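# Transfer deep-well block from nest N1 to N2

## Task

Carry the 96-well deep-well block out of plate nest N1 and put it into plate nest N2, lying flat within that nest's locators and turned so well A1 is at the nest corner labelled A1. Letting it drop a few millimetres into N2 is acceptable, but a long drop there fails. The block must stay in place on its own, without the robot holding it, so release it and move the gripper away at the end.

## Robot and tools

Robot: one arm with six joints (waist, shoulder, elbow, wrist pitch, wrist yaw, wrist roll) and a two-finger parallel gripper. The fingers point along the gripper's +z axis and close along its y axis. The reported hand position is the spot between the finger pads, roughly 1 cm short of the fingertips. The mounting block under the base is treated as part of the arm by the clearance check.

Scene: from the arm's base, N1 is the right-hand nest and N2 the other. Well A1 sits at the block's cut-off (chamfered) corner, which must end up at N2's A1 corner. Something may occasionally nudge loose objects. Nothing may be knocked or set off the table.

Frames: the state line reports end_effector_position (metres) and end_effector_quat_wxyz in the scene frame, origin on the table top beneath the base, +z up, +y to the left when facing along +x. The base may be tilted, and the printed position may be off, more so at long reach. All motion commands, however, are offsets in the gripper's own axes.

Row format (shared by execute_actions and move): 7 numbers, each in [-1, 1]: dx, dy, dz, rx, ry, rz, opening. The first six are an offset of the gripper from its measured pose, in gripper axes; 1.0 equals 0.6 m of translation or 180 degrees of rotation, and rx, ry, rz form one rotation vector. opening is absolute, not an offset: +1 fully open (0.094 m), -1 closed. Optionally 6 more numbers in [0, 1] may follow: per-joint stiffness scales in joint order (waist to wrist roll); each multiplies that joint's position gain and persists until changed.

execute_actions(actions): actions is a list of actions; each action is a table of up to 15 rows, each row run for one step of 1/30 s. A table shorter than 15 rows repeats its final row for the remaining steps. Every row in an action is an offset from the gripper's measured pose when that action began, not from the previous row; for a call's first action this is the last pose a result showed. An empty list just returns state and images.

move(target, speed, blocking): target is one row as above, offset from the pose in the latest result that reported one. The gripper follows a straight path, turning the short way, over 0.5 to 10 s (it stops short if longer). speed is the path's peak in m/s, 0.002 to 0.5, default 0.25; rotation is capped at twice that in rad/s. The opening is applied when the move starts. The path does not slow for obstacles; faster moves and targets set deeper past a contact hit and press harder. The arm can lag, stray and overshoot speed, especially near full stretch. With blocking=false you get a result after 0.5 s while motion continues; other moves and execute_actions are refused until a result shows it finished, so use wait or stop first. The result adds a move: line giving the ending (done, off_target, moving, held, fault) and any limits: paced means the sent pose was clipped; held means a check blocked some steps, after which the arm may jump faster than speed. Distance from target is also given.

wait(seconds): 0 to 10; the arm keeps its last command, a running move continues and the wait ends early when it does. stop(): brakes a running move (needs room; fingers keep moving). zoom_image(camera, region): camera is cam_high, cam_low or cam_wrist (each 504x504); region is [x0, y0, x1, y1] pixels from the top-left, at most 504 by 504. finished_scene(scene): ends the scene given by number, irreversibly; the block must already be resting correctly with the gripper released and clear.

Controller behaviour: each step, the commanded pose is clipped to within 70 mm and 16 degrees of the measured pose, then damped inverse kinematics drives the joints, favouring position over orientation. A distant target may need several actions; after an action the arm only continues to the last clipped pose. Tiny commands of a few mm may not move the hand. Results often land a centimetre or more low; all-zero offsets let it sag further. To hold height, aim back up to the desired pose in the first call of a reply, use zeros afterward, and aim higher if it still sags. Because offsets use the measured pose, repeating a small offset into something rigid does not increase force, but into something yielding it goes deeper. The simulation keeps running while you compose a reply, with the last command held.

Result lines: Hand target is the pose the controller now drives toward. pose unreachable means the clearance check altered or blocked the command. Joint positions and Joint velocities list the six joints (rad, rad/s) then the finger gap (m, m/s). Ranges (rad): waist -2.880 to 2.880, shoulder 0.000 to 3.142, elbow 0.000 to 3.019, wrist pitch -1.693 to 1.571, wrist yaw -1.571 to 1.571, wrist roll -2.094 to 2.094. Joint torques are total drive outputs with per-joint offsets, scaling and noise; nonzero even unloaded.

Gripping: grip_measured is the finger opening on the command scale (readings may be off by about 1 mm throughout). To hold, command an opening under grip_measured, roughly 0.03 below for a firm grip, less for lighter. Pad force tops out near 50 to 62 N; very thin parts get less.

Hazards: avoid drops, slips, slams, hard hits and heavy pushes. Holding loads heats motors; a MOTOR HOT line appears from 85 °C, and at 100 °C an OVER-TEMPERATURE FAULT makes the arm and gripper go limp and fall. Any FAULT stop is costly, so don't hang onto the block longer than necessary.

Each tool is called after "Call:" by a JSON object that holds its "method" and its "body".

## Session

Call:
{"method": "execute_actions", "body": {"actions": []}}

Scene clock: 0.00 s.
end_effector_position=(+0.8902, +0.4122, +0.2592) grip_measured=+1.000 end_effector_quat_wxyz=(+0.527, +0.208, +0.726, +0.390)
Joint positions: [ 0.317  2.139  1.995  0.325 -0.138  1.641  0.094]
Joint velocities: [ 0.015 -0.015  0.007  0.017  0.037  0.007  0.   ]
Joint torques (N m, as the arm reports them, + toward a larger angle): no reading
Hand target: +0.890, +0.423, +0.276; +0.532, +0.198, +0.720, +0.400
Joint stiffness scale: [1. 1. 1. 1. 1. 1.]

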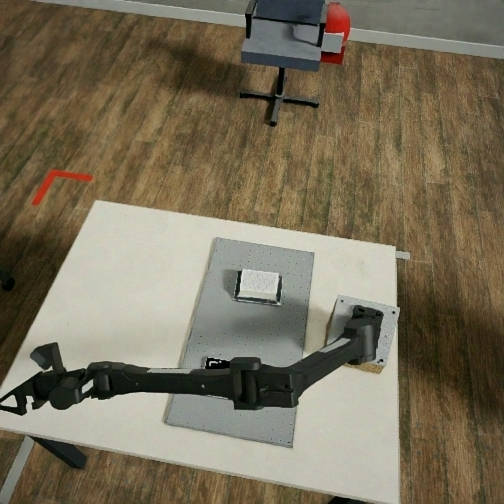

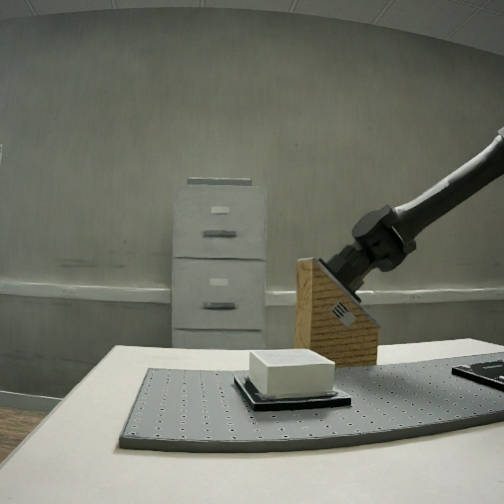

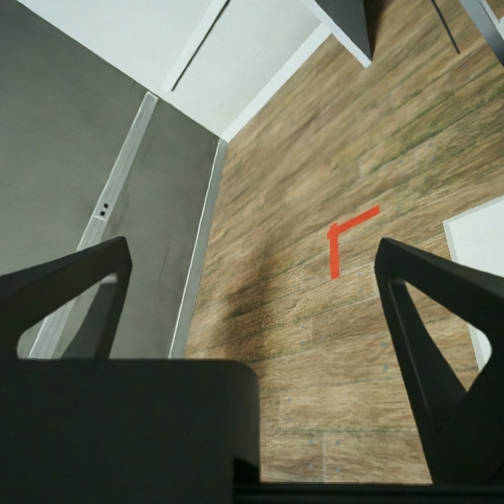

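Call:
{"method": "move", "body": {"target": [-0.25, -0.2797, -0.9747, 0.2738, 0.370, -0.146, 1], "speed": 0.4}}

Scene clock: 4.53 s.
end_effector_position=(+0.4066, -0.0035, +0.2864) grip_measured=+1.000 end_effector_quat_wxyz=(-0.011, +0.011, +1.000, +0.009)
Joint positions: [-0.403  1.751  1.232 -1.489 -0.674 -0.658  0.094]
Joint velocities: [-0.005 -0.005 -0.007 -0.007  0.037 -0.022  0.   ]
Joint torques (N m, as the arm reports them, + toward a larger angle): [-9.73 -8.99 11.84 -0.49 -0.03 -0.11]
Hand target: +0.420, -0.001, +0.300; -0.002, -0.003, +1.000, +0.002
Off the commanded pose: 0.020 m, 2 deg.
Joint stiffness scale: [1. 1. 1. 1. 1. 1.]
move: off_target; limits=paced

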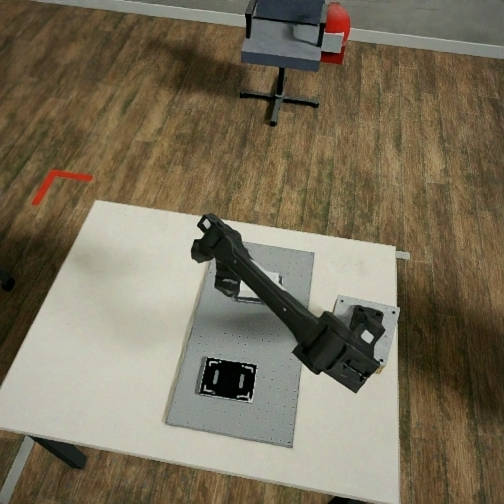

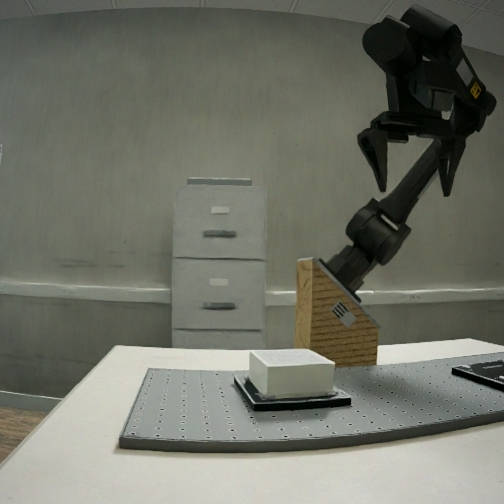

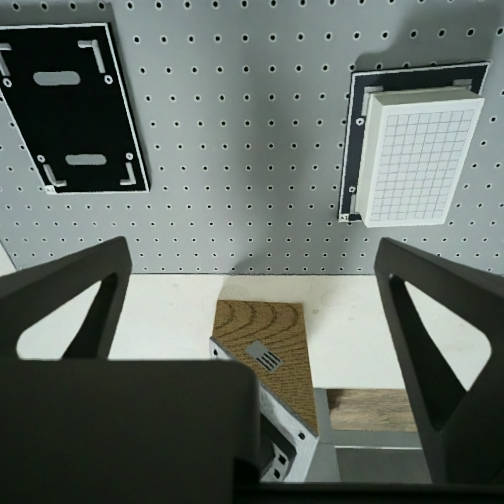

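Call:
{"method": "zoom_image", "body": {"camera": "cam_wrist", "region": [304, 40, 504, 240]}}

Call:
{"method": "zoom_image", "body": {"camera": "cam_wrist", "region": [0, 10, 200, 210]}}

Region (304, 40, 504, 240) of cam_wrist's 504x504 image, scaled by 2.520, with more detail than that image has.

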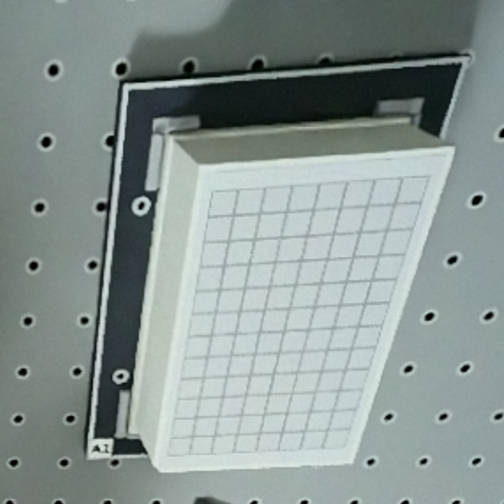

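Region (0, 10, 200, 210) of cam_wrist's 504x504 image, scaled by 2.520, with more detail than that image has.

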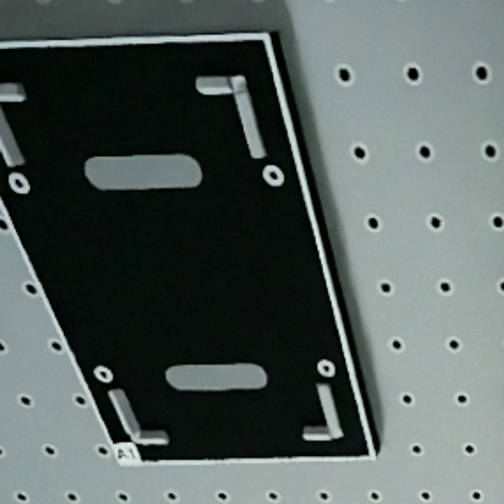

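Call:
{"method": "move", "body": {"target": [0.0908, -0.2683, 0.325, 0.0057, -0.0065, -0.025, 1], "speed": 0.3}}

Scene clock: 9.37 s.
end_effector_position=(+0.3383, -0.1554, +0.0841) grip_measured=+1.000 end_effector_quat_wxyz=(-0.013, -0.018, +1.000, +0.008)
Joint positions: [-0.403  2.165  0.95  -0.794 -0.67  -0.717  0.094]
Joint velocities: [-0.005 -0.015 -0.007 -0.002  0.066 -0.066  0.   ]
Joint torques (N m, as the arm reports them, + toward a larger angle): [ -9.02 -11.31   5.22   0.97  -0.04  -0.04]
Hand target: +0.343, -0.158, +0.090; -0.001, -0.028, +1.000, +0.000
Off the commanded pose: 0.009 m, 2 deg.
Joint stiffness scale: [1. 1. 1. 1. 1. 1.]
move: done

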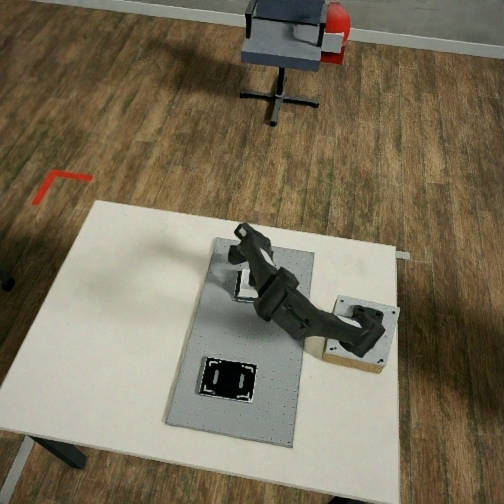

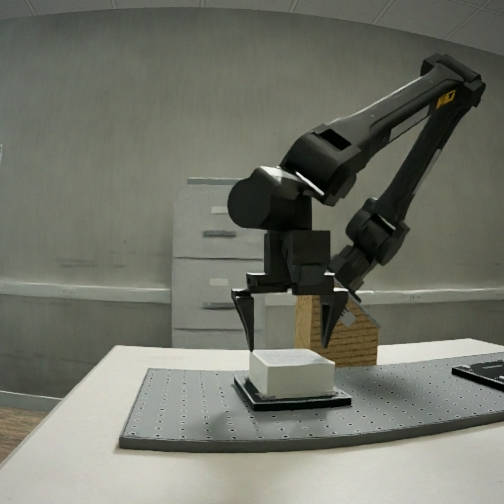

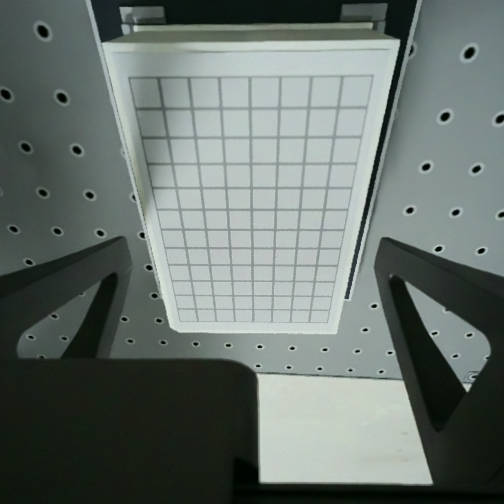

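Call:
{"method": "execute_actions", "body": {"actions": [[[0.004,-0.0003,0.006,-0.001,0.0006,0.0015,1],[0.0074,-0.0005,0.0146,-0.0017,0.0011,0.0031,1],[0.0068,-0.0004,0.0178,-0.0015,0.0007,0.0031,1],[0.0059,-0.0004,0.0222,-0.0011,0.0003,0.0032,1],[0.0048,-0.0003,0.0272,-0.0007,-0.0003,0.0032,1],[0.0036,-0.0002,0.0329,-0.0003,-0.0009,0.0033,1],[0.0025,-0.0001,0.0386,0.0002,-0.0016,0.0033,1],[0.0013,0,0.0443,0.0007,-0.0022,0.0034,1],[0.0001,0.0001,0.05,0.0011,-0.0028,0.0035,1],[-0.001,0.0002,0.0557,0.0016,-0.0035,0.0035,1],[-0.0022,0.0003,0.0614,0.002,-0.0041,0.0036,1],[-0.0033,0.0004,0.0664,0.0024,-0.0047,0.0036,1],[-0.0042,0.0004,0.0708,0.0028,-0.0051,0.0037,1],[-0.0048,0.0005,0.074,0.003,-0.0055,0.0037,1],[-0.0052,0.0005,0.0759,0.0032,-0.0057,0.0037,1]]]}}

Call:
{"method": "wait", "body": {"seconds": 0.35}}

Scene clock: 13.03 s.
end_effector_position=(+0.3424, -0.1531, +0.0494) grip_measured=+1.000 end_effector_quat_wxyz=(-0.004, -0.024, +1.000, +0.004)
Joint positions: [-0.339  2.207  0.919 -0.648 -0.699 -0.638  0.094]
Joint velocities: [ 0.181  0.132 -0.051  0.291 -0.022  0.256  0.   ]
Joint torques (N m, as the arm reports them, + toward a larger angle): [-8.6  -9.99  4.01  1.31 -0.06  0.1 ]
Hand target: +0.340, -0.154, +0.039; -0.005, -0.013, +1.000, +0.004
Off the commanded pose: 0.011 m, 1 deg.
Joint stiffness scale: [1. 1. 1. 1. 1. 1.]

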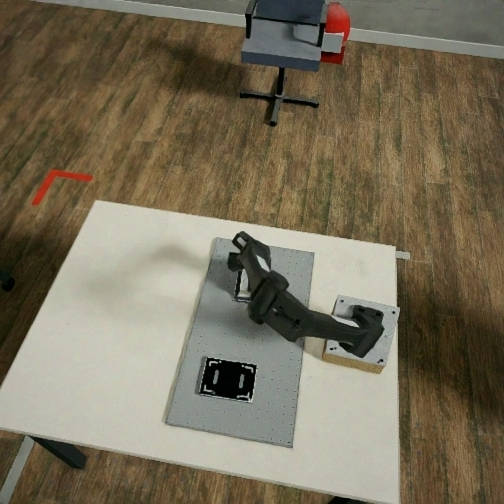

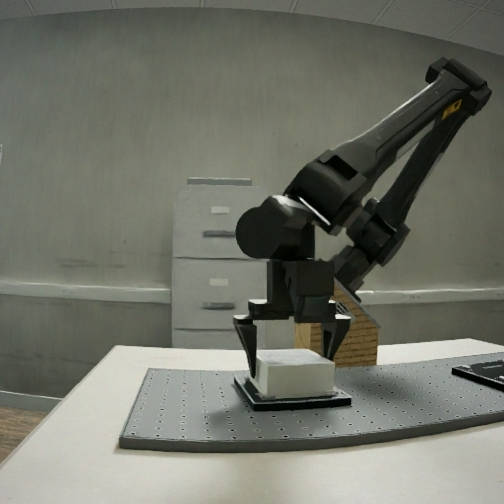

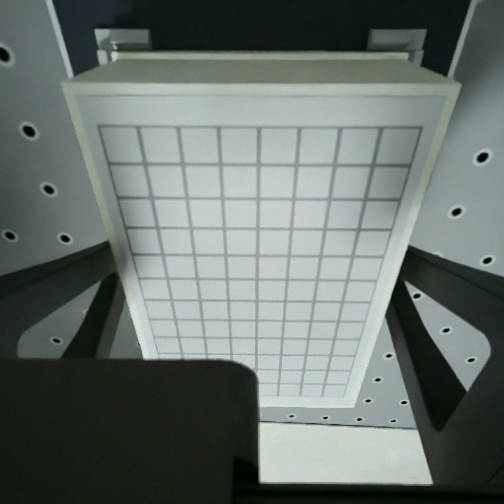

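Scene clock: 13.40 s.
end_effector_position=(+0.3413, -0.1528, +0.0426) grip_measured=+1.000 end_effector_quat_wxyz=(-0.006, -0.016, +1.000, +0.004)
Joint positions: [-0.327  2.218  0.915 -0.629 -0.7   -0.609  0.094]
Joint velocities: [-0.024 -0.015 -0.007 -0.007  0.007 -0.037  0.   ]
Joint torques (N m, as the arm reports them, + toward a larger angle): [ -8.84 -10.79   3.71   1.18  -0.1    0.08]
Hand target: +0.340, -0.154, +0.039; -0.004, -0.013, +1.000, +0.004
Off the commanded pose: 0.005 m, 0 deg.
Joint stiffness scale: [1. 1. 1. 1. 1. 1.]
wait: 0.37 s; at rest by 0.30 s

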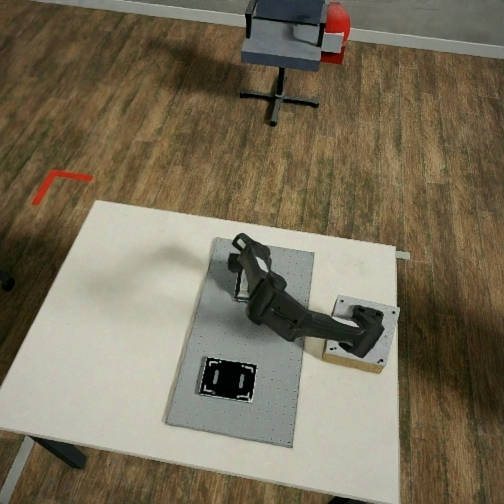

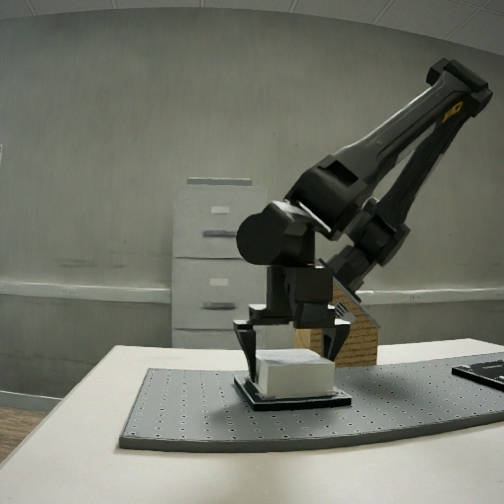

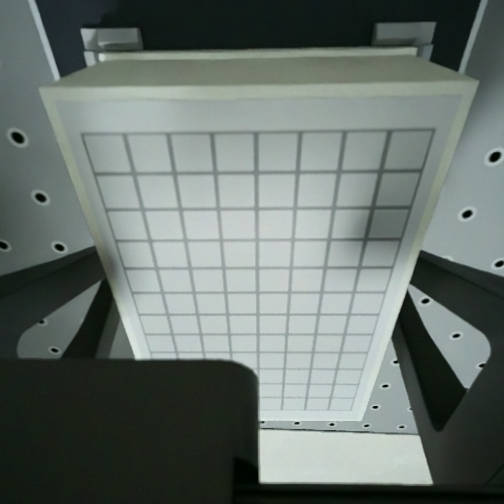

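Call:
{"method": "execute_actions", "body": {"actions": [[[-0.0055,-0.0037,0,0.0028,-0.004,-0.0041,0.97],[-0.0065,-0.0044,0,0.0033,-0.0048,-0.0049,0.94],[-0.0075,-0.0051,0,0.0038,-0.0055,-0.0057,0.91],[-0.0085,-0.0058,0,0.0043,-0.0063,-0.0064,0.89],[-0.0095,-0.0065,0,0.0048,-0.007,-0.0072,0.87],[-0.0095,-0.0065,0,0.0048,-0.007,-0.0072,0.85],[-0.0095,-0.0065,0,0.0048,-0.007,-0.0072,0.83],[-0.0095,-0.0065,0,0.0048,-0.007,-0.0072,0.815],[-0.0095,-0.0065,0,0.0048,-0.007,-0.0072,0.80],[-0.0095,-0.0065,0,0.0048,-0.007,-0.0072,0.79],[-0.0095,-0.0065,0,0.0048,-0.007,-0.0072,0.78],[-0.0095,-0.0065,0,0.0048,-0.007,-0.0072,0.77],[-0.0095,-0.0065,0,0.0048,-0.007,-0.0072,0.755],[-0.0095,-0.0065,0,0.0048,-0.007,-0.0072,0.74],[-0.0095,-0.0065,0,0.0048,-0.007,-0.0072,0.725]]]}}

Call:
{"method": "wait", "body": {"seconds": 0.2}}

Call:
{"method": "zoom_image", "body": {"camera": "cam_wrist", "region": [20, 0, 220, 120]}}

Call:
{"method": "zoom_image", "body": {"camera": "cam_wrist", "region": [290, 0, 490, 120]}}

Call:
{"method": "zoom_image", "body": {"camera": "cam_low", "region": [220, 320, 360, 420]}}

Scene clock: 15.50 s.
end_effector_position=(+0.3443, -0.1547, +0.0426) grip_measured=+0.749 end_effector_quat_wxyz=(-0.001, -0.020, +1.000, +0.000)
Joint positions: [-0.327  2.218  0.915 -0.612 -0.7   -0.606  0.082]
Joint velocities: [ 0.005 -0.005  0.002 -0.002 -0.037  0.022 -0.002]
Joint torques (N m, as the arm reports them, + toward a larger angle): [ -8.38 -11.36   4.42   1.2   -0.05   0.01]
Hand target: +0.347, -0.156, +0.043; +0.005, -0.027, +1.000, -0.004
Off the commanded pose: 0.003 m, 1 deg.
Joint stiffness scale: [1. 1. 1. 1. 1. 1.]

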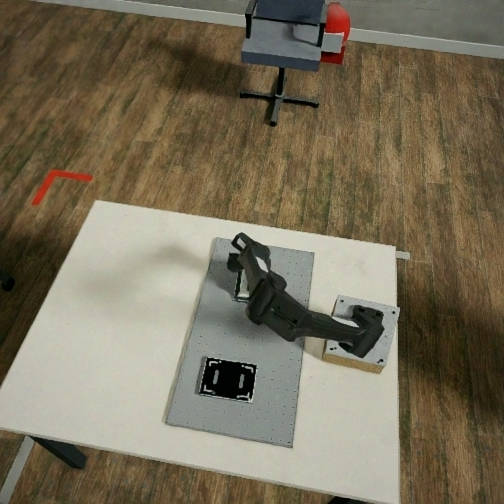

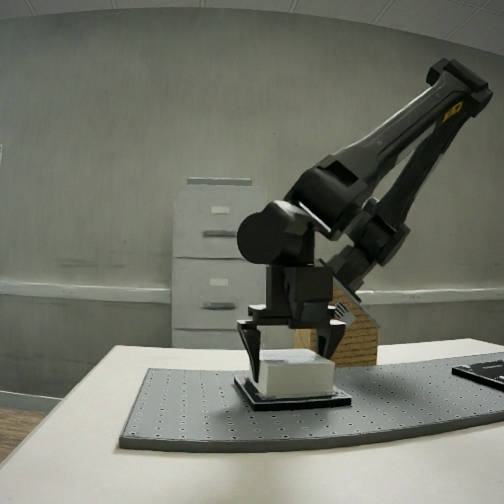

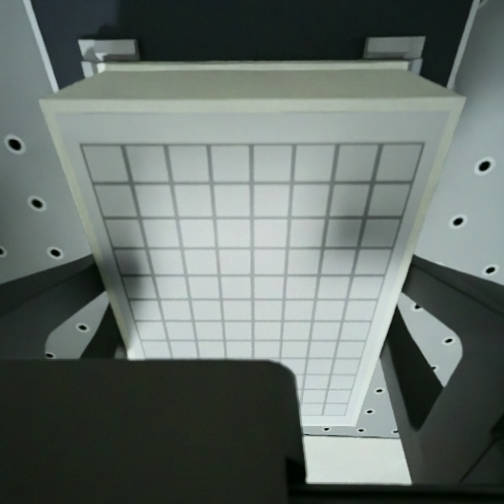

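Scene clock: 15.70 s.
end_effector_position=(+0.3443, -0.1547, +0.0426) grip_measured=+0.749 end_effector_quat_wxyz=(-0.001, -0.020, +1.000, +0.000)
Joint positions: [-0.327  2.218  0.915 -0.612 -0.7   -0.606  0.082]
Joint velocities: [-0.005 -0.005  0.007  0.007 -0.022  0.022  0.   ]
Joint torques (N m, as the arm reports them, + toward a larger angle): [ -9.02 -10.87   4.24   1.24  -0.05  -0.03]
Hand target: +0.347, -0.156, +0.043; +0.005, -0.027, +1.000, -0.004
Off the commanded pose: 0.003 m, 1 deg.
Joint stiffness scale: [1. 1. 1. 1. 1. 1.]
wait: 0.20 s; at rest by 0.17 s

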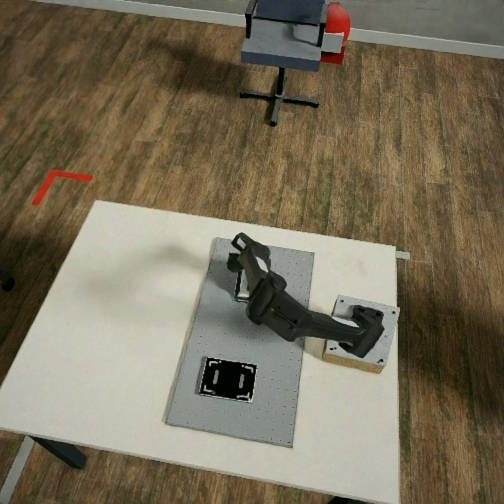

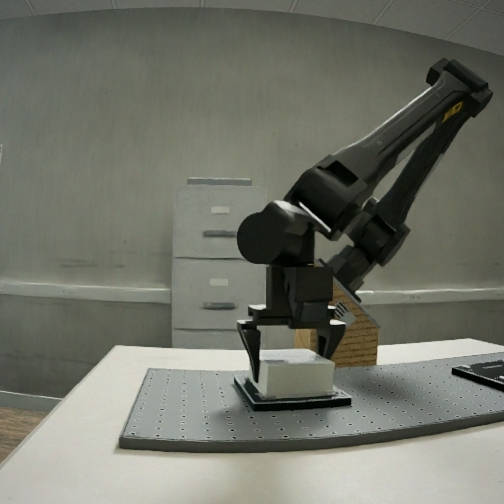

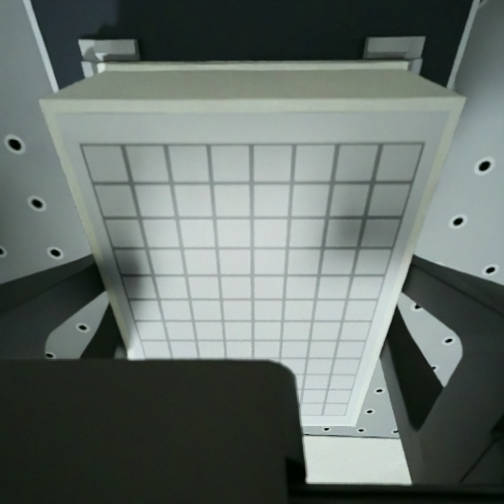

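Region (20, 0, 220, 120) of cam_wrist's 504x504 image, scaled by 2.520, with more detail than that image has; it fills the top 302 rows of this view, and the rest is white.

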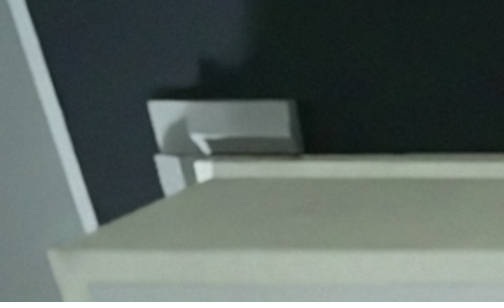

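Region (290, 0, 490, 120) of cam_wrist's 504x504 image, scaled by 2.520, with more detail than that image has; it fills the top 302 rows of this view, and the rest is white.

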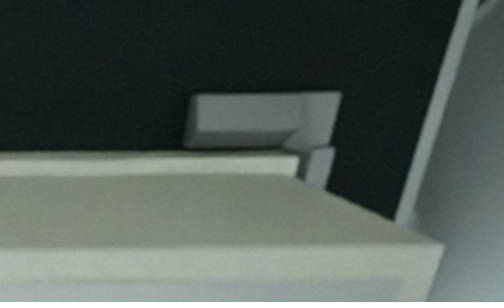

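Region (220, 320, 360, 420) of cam_low's 504x504 image, scaled by 3.600, with more detail than that image has; it fills the top 360 rows of this view, and the rest is white.

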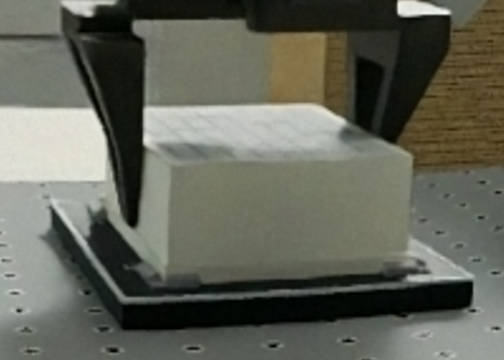

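Call:
{"method": "execute_actions", "body": {"actions": [[[-0.010,-0.0025,-0.007,0.0017,-0.003,-0.0025,0.71],[-0.020,-0.005,-0.014,0.0034,-0.006,-0.005,0.71],[-0.030,-0.0074,-0.021,0.005,-0.009,-0.0074,0.71],[-0.037,-0.009,-0.027,0.0062,-0.011,-0.009,0.71],[-0.0403,-0.0098,-0.031,0.0067,-0.0118,-0.0098,0.71],[-0.0403,-0.0098,-0.035,0.0067,-0.0118,-0.0098,0.71],[-0.0403,-0.0098,-0.040,0.0067,-0.0118,-0.0098,0.71],[-0.0403,-0.0098,-0.045,0.0067,-0.0118,-0.0098,0.71],[-0.0403,-0.0098,-0.051,0.0067,-0.0118,-0.0098,0.71],[-0.0403,-0.0098,-0.057,0.0067,-0.0118,-0.0098,0.71],[-0.0403,-0.0098,-0.063,0.0067,-0.0118,-0.0098,0.71],[-0.0403,-0.0098,-0.069,0.0067,-0.0118,-0.0098,0.71],[-0.0403,-0.0098,-0.075,0.0067,-0.0118,-0.0098,0.71],[-0.0403,-0.0098,-0.081,0.0067,-0.0118,-0.0098,0.71],[-0.0403,-0.0098,-0.0865,0.0067,-0.0118,-0.0098,0.71]]]}}

Call:
{"method": "wait", "body": {"seconds": 0.35}}

Scene clock: 18.17 s.
end_effector_position=(+0.3446, -0.1538, +0.0639) grip_measured=+0.749 end_effector_quat_wxyz=(-0.006, -0.016, +1.000, +0.002)
Joint positions: [-0.36   2.186  0.933 -0.701 -0.686 -0.647  0.082]
Joint velocities: [-0.21  -0.21   0.066 -0.33   0.022 -0.11  -0.   ]
Joint torques (N m, as the arm reports them, + toward a larger angle): [-10.08 -12.9    8.33  -0.31   0.1   -0.06]
Hand target: +0.368, -0.159, +0.093; +0.018, -0.035, +0.999, -0.011
Off the commanded pose: 0.039 m, 4 deg.
Joint stiffness scale: [1. 1. 1. 1. 1. 1.]

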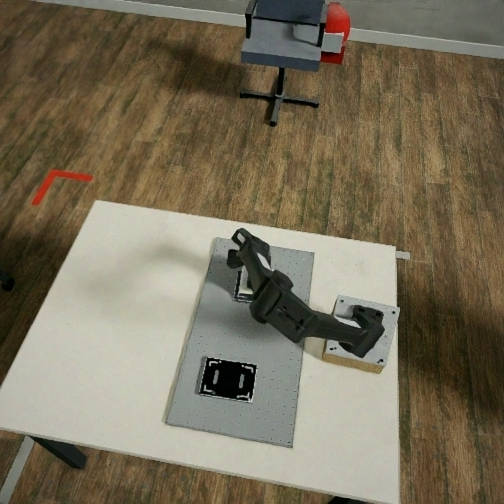

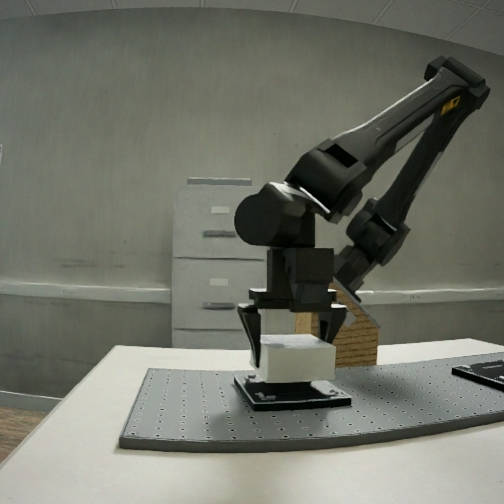

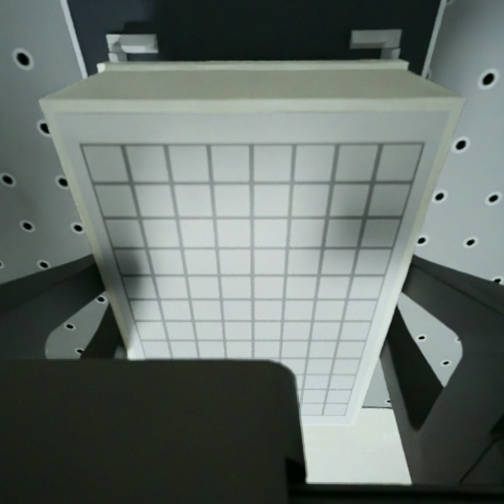

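Scene clock: 18.53 s.
end_effector_position=(+0.3502, -0.1556, +0.0784) grip_measured=+0.749 end_effector_quat_wxyz=(+0.005, -0.023, +1.000, -0.002)
Joint positions: [-0.382  2.162  0.943 -0.723 -0.684 -0.669  0.082]
Joint velocities: [-0.024 -0.015 -0.007 -0.017  0.007 -0.037 -0.   ]
Joint torques (N m, as the arm reports them, + toward a larger angle): [ -9.35 -12.55   8.21  -0.24   0.01  -0.03]
Hand target: +0.367, -0.159, +0.093; +0.018, -0.035, +0.999, -0.011
Off the commanded pose: 0.025 m, 2 deg.
Joint stiffness scale: [1. 1. 1. 1. 1. 1.]
wait: 0.37 s; at rest by 0.33 s

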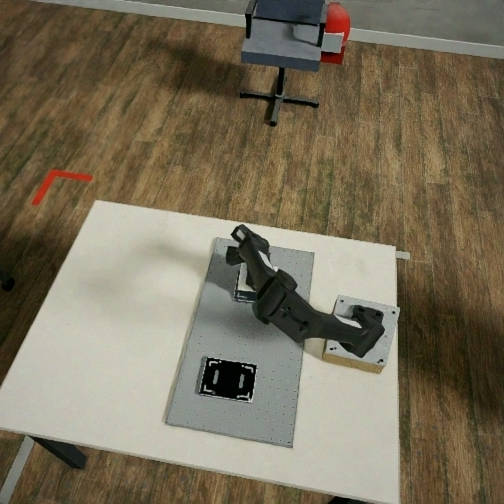

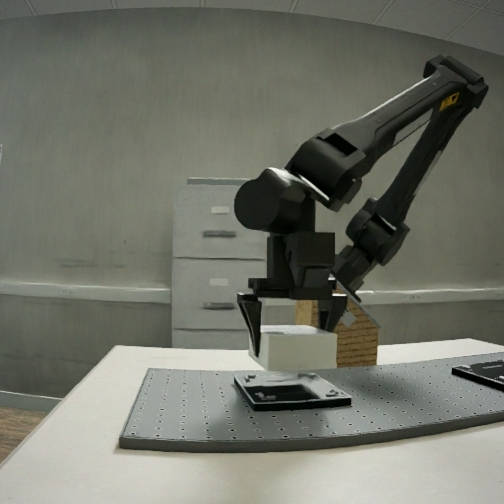

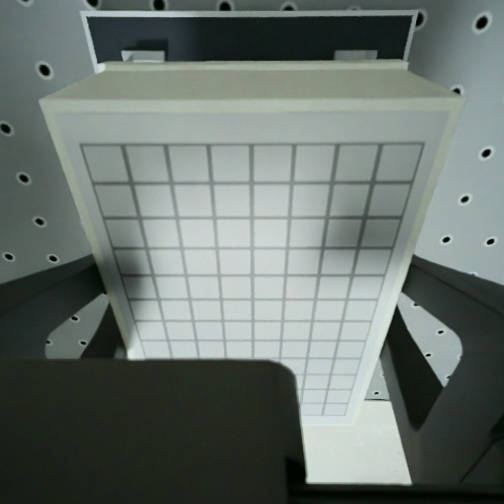

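Call:
{"method": "move", "body": {"target": [-0.1047, 0.582, -0.0158, -0.0028, -0.0017, 0.0083, 0.71], "speed": 0.28}}

Call:
{"method": "zoom_image", "body": {"camera": "cam_wrist", "region": [20, 0, 220, 120]}}

Call:
{"method": "zoom_image", "body": {"camera": "cam_wrist", "region": [290, 0, 490, 120]}}

Scene clock: 22.67 s.
end_effector_position=(+0.3896, +0.1879, +0.0779) grip_measured=+0.749 end_effector_quat_wxyz=(-0.001, -0.011, +1.000, +0.000)
Joint positions: [ 0.268  1.497  0.875 -0.748 -0.746  0.212  0.082]
Joint velocities: [-0.005 -0.005  0.007 -0.007 -0.081 -0.037  0.   ]
Joint torques (N m, as the arm reports them, + toward a larger angle): [ -7.15 -10.04   7.18  -0.11   0.09   0.08]
Hand target: +0.399, +0.194, +0.087; +0.008, -0.010, +1.000, +0.001
Off the commanded pose: 0.014 m, 1 deg.
Joint stiffness scale: [1. 1. 1. 1. 1. 1.]
move: off_target

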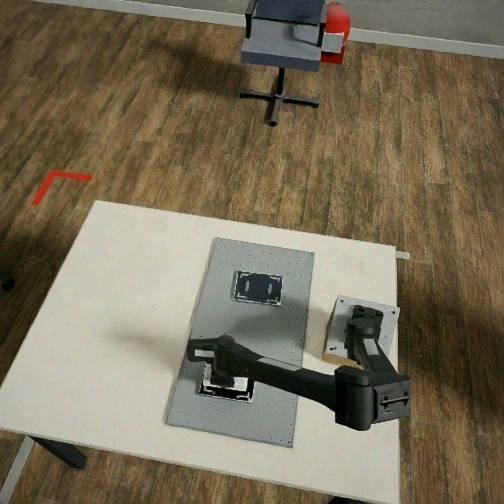

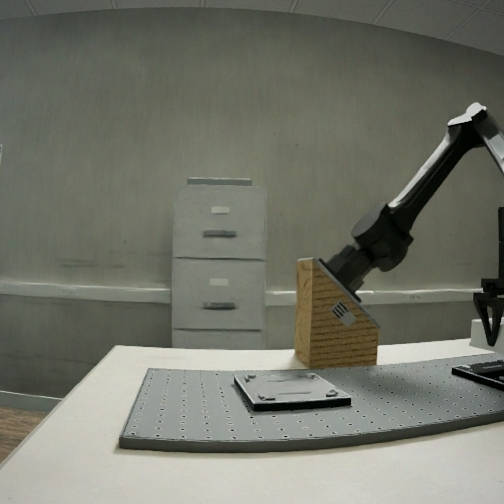

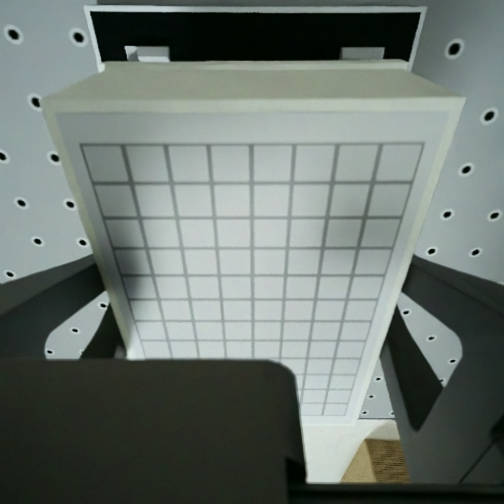

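Region (20, 0, 220, 120) of cam_wrist's 504x504 image, scaled by 2.520, with more detail than that image has; it fills the top 302 rows of this view, and the rest is white.

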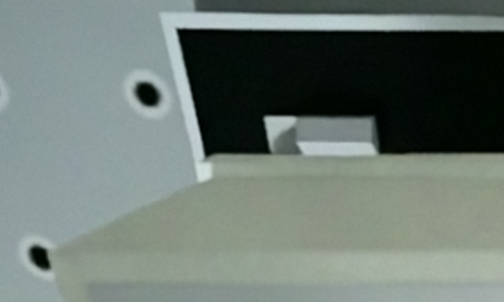

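Region (290, 0, 490, 120) of cam_wrist's 504x504 image, scaled by 2.520, with more detail than that image has; it fills the top 302 rows of this view, and the rest is white.

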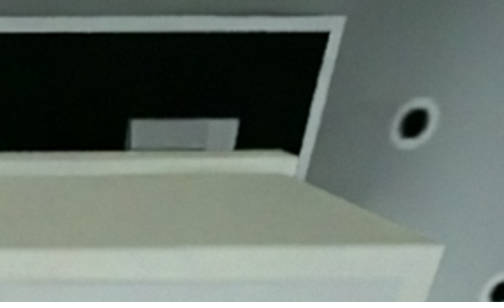

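Call:
{"method": "execute_actions", "body": {"actions": [[[-0.007,0.003,-0.004,0,-0.002,0.001,0.71],[0.0007,-0.005,0.0085,0.0004,0.0004,0.0018,0.71],[0.0011,-0.005,0.0106,0.0004,0.0003,0.002,0.71],[0.0017,-0.005,0.0136,0.0004,0.0001,0.0022,0.71],[0.0024,-0.005,0.017,0.0004,-0.0001,0.0025,0.71],[0.0032,-0.005,0.0208,0.0004,-0.0003,0.0028,0.71],[0.0039,-0.005,0.0246,0.0004,-0.0005,0.0031,0.71],[0.0047,-0.005,0.0284,0.0004,-0.0008,0.0034,0.71],[0.0055,-0.005,0.0322,0.0004,-0.001,0.0037,0.71],[0.0062,-0.005,0.036,0.0004,-0.0012,0.004,0.71],[0.007,-0.005,0.0398,0.0004,-0.0014,0.0043,0.71],[0.0077,-0.005,0.0432,0.0004,-0.0016,0.0046,0.71],[0.0083,-0.005,0.0461,0.0004,-0.0018,0.0048,0.71],[0.0088,-0.005,0.0487,0.0004,-0.002,0.005,0.71],[0.0092,-0.005,0.0508,0.0004,-0.0021,0.0052,0.71]]]}}

Call:
{"method": "wait", "body": {"seconds": 0.35}}

Call:
{"method": "zoom_image", "body": {"camera": "cam_wrist", "region": [20, 0, 220, 120]}}

Call:
{"method": "zoom_image", "body": {"camera": "cam_wrist", "region": [290, 0, 490, 120]}}

Scene clock: 26.90 s.
end_effector_position=(+0.3834, +0.1866, +0.0543) grip_measured=+0.749 end_effector_quat_wxyz=(-0.001, -0.011, +1.000, -0.000)
Joint positions: [ 0.31   1.518  0.839 -0.652 -0.735  0.268  0.082]
Joint velocities: [ 0.093  0.063 -0.071  0.222 -0.007  0.139  0.   ]
Joint torques (N m, as the arm reports them, + toward a larger angle): [-5.92 -9.87  4.15  1.08  0.1   0.08]
Hand target: +0.384, +0.185, +0.048; +0.002, -0.003, +1.000, -0.000
Off the commanded pose: 0.007 m, 1 deg.
Joint stiffness scale: [1. 1. 1. 1. 1. 1.]

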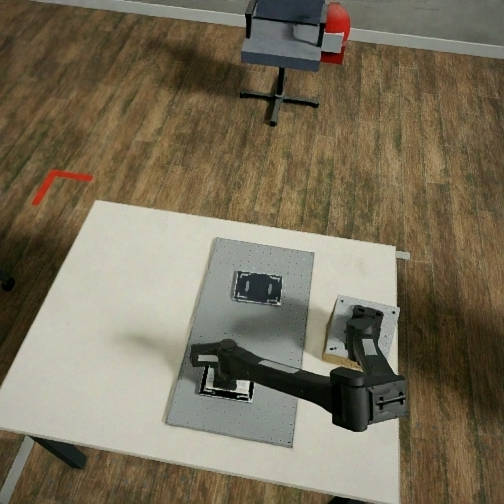

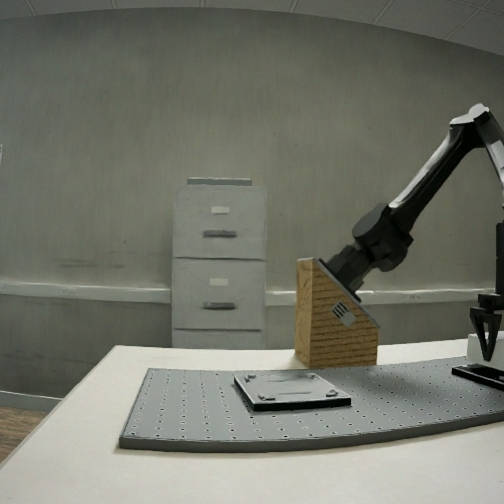

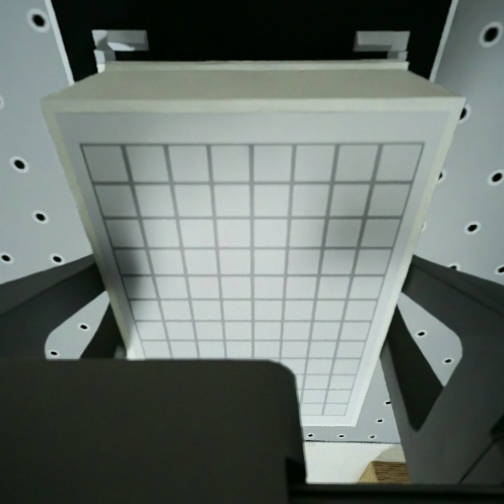

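Scene clock: 27.27 s.
end_effector_position=(+0.3822, +0.1859, +0.0497) grip_measured=+0.749 end_effector_quat_wxyz=(-0.002, -0.004, +1.000, -0.001)
Joint positions: [ 0.317  1.525  0.834 -0.637 -0.734  0.29   0.082]
Joint velocities: [-0.024 -0.024 -0.027 -0.022  0.007  0.066 -0.   ]
Joint torques (N m, as the arm reports them, + toward a larger angle): [-6.54 -9.38  4.    1.35  0.11  0.04]
Hand target: +0.384, +0.185, +0.048; +0.002, -0.003, +1.000, -0.000
Off the commanded pose: 0.003 m, 1 deg.
Joint stiffness scale: [1. 1. 1. 1. 1. 1.]
wait: 0.37 s; at rest by 0.23 s

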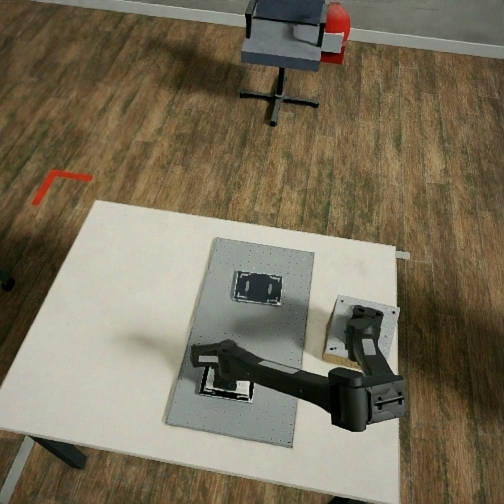

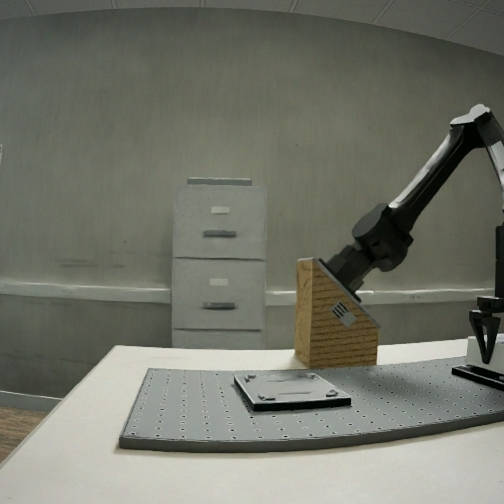

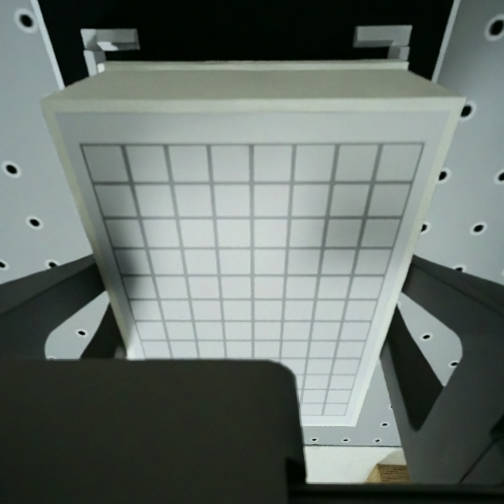

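Region (20, 0, 220, 120) of cam_wrist's 504x504 image, scaled by 2.520, with more detail than that image has; it fills the top 302 rows of this view, and the rest is white.

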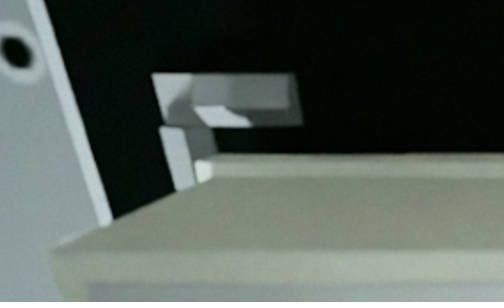

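Region (290, 0, 490, 120) of cam_wrist's 504x504 image, scaled by 2.520, with more detail than that image has; it fills the top 302 rows of this view, and the rest is white.

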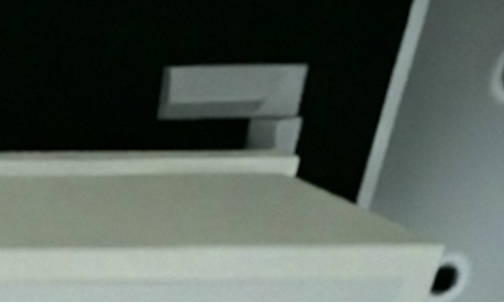

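Call:
{"method": "execute_actions", "body": {"actions": [[[-0.0059,0.0055,0.0015,-0.0015,-0.0036,-0.0024,0.71],[-0.0068,0.0064,0.0017,-0.0017,-0.0042,-0.0028,0.71],[-0.0078,0.0073,0.002,-0.002,-0.0048,-0.0031,0.71],[-0.0088,0.0082,0.0022,-0.0022,-0.0054,-0.0035,0.71],[-0.0097,0.0091,0.0025,-0.0025,-0.006,-0.0039,0.71],[-0.0107,0.010,0.0027,-0.0027,-0.0066,-0.0043,0.71]]]}}

Call:
{"method": "zoom_image", "body": {"camera": "cam_wrist", "region": [20, 0, 220, 120]}}

Call:
{"method": "zoom_image", "body": {"camera": "cam_wrist", "region": [290, 0, 490, 120]}}

Scene clock: 30.30 s.
end_effector_position=(+0.3842, +0.1883, +0.0484) grip_measured=+0.749 end_effector_quat_wxyz=(+0.002, -0.006, +1.000, +0.001)
Joint positions: [ 0.322  1.525  0.834 -0.621 -0.734  0.3    0.082]
Joint velocities: [ 0.005 -0.015 -0.007 -0.017 -0.022  0.007  0.   ]
Joint torques (N m, as the arm reports them, + toward a larger angle): [ -6.63 -10.08   4.66   1.33   0.02   0.13]
Hand target: +0.389, +0.192, +0.048; +0.008, -0.011, +1.000, +0.004
Off the commanded pose: 0.006 m, 1 deg.
Joint stiffness scale: [1. 1. 1. 1. 1. 1.]

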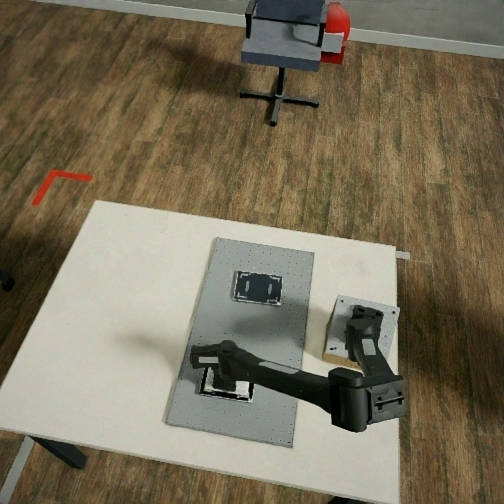

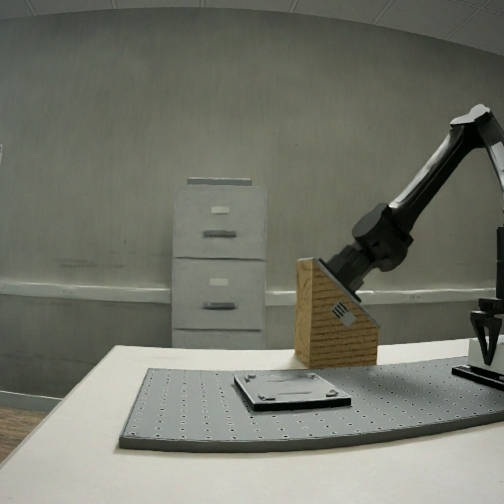

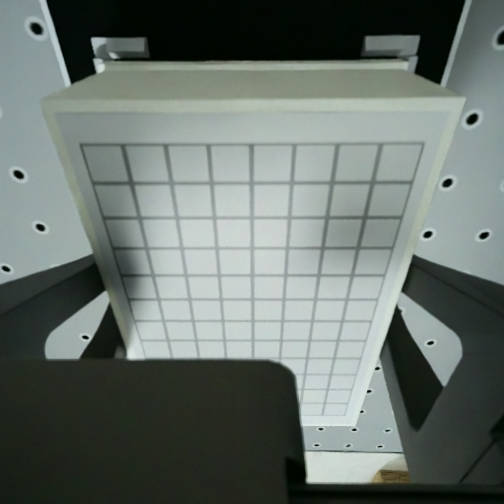

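Region (20, 0, 220, 120) of cam_wrist's 504x504 image, scaled by 2.520, with more detail than that image has; it fills the top 302 rows of this view, and the rest is white.

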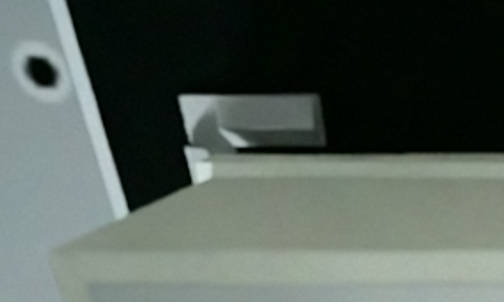

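Region (290, 0, 490, 120) of cam_wrist's 504x504 image, scaled by 2.520, with more detail than that image has; it fills the top 302 rows of this view, and the rest is white.

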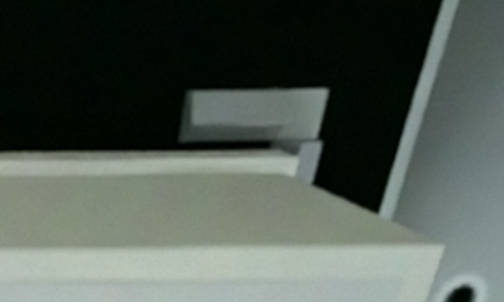

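Call:
{"method": "execute_actions", "body": {"actions": []}}

Scene clock: 32.60 s.
end_effector_position=(+0.3842, +0.1883, +0.0484) grip_measured=+0.749 end_effector_quat_wxyz=(+0.002, -0.005, +1.000, +0.001)
Joint positions: [ 0.322  1.525  0.834 -0.621 -0.734  0.301  0.082]
Joint velocities: [ 0.005 -0.015 -0.002  0.007 -0.022  0.022 -0.001]
Joint torques (N m, as the arm reports them, + toward a larger angle): [-6.72 -9.34  4.69  1.27  0.01  0.09]
Hand target: +0.389, +0.192, +0.048; +0.008, -0.011, +1.000, +0.004
Off the commanded pose: 0.006 m, 1 deg.
Joint stiffness scale: [1. 1. 1. 1. 1. 1.]

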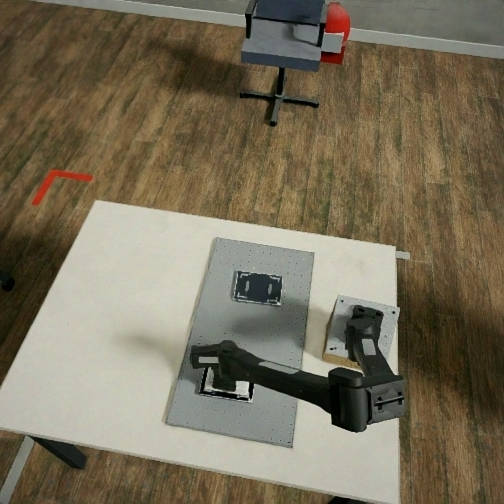

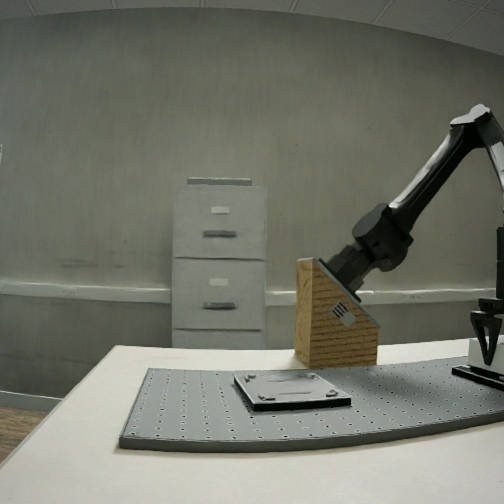

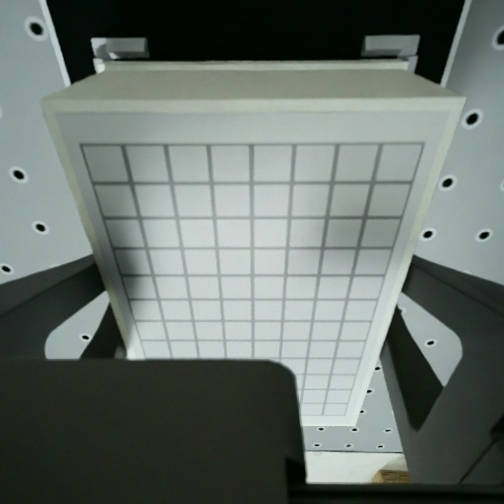

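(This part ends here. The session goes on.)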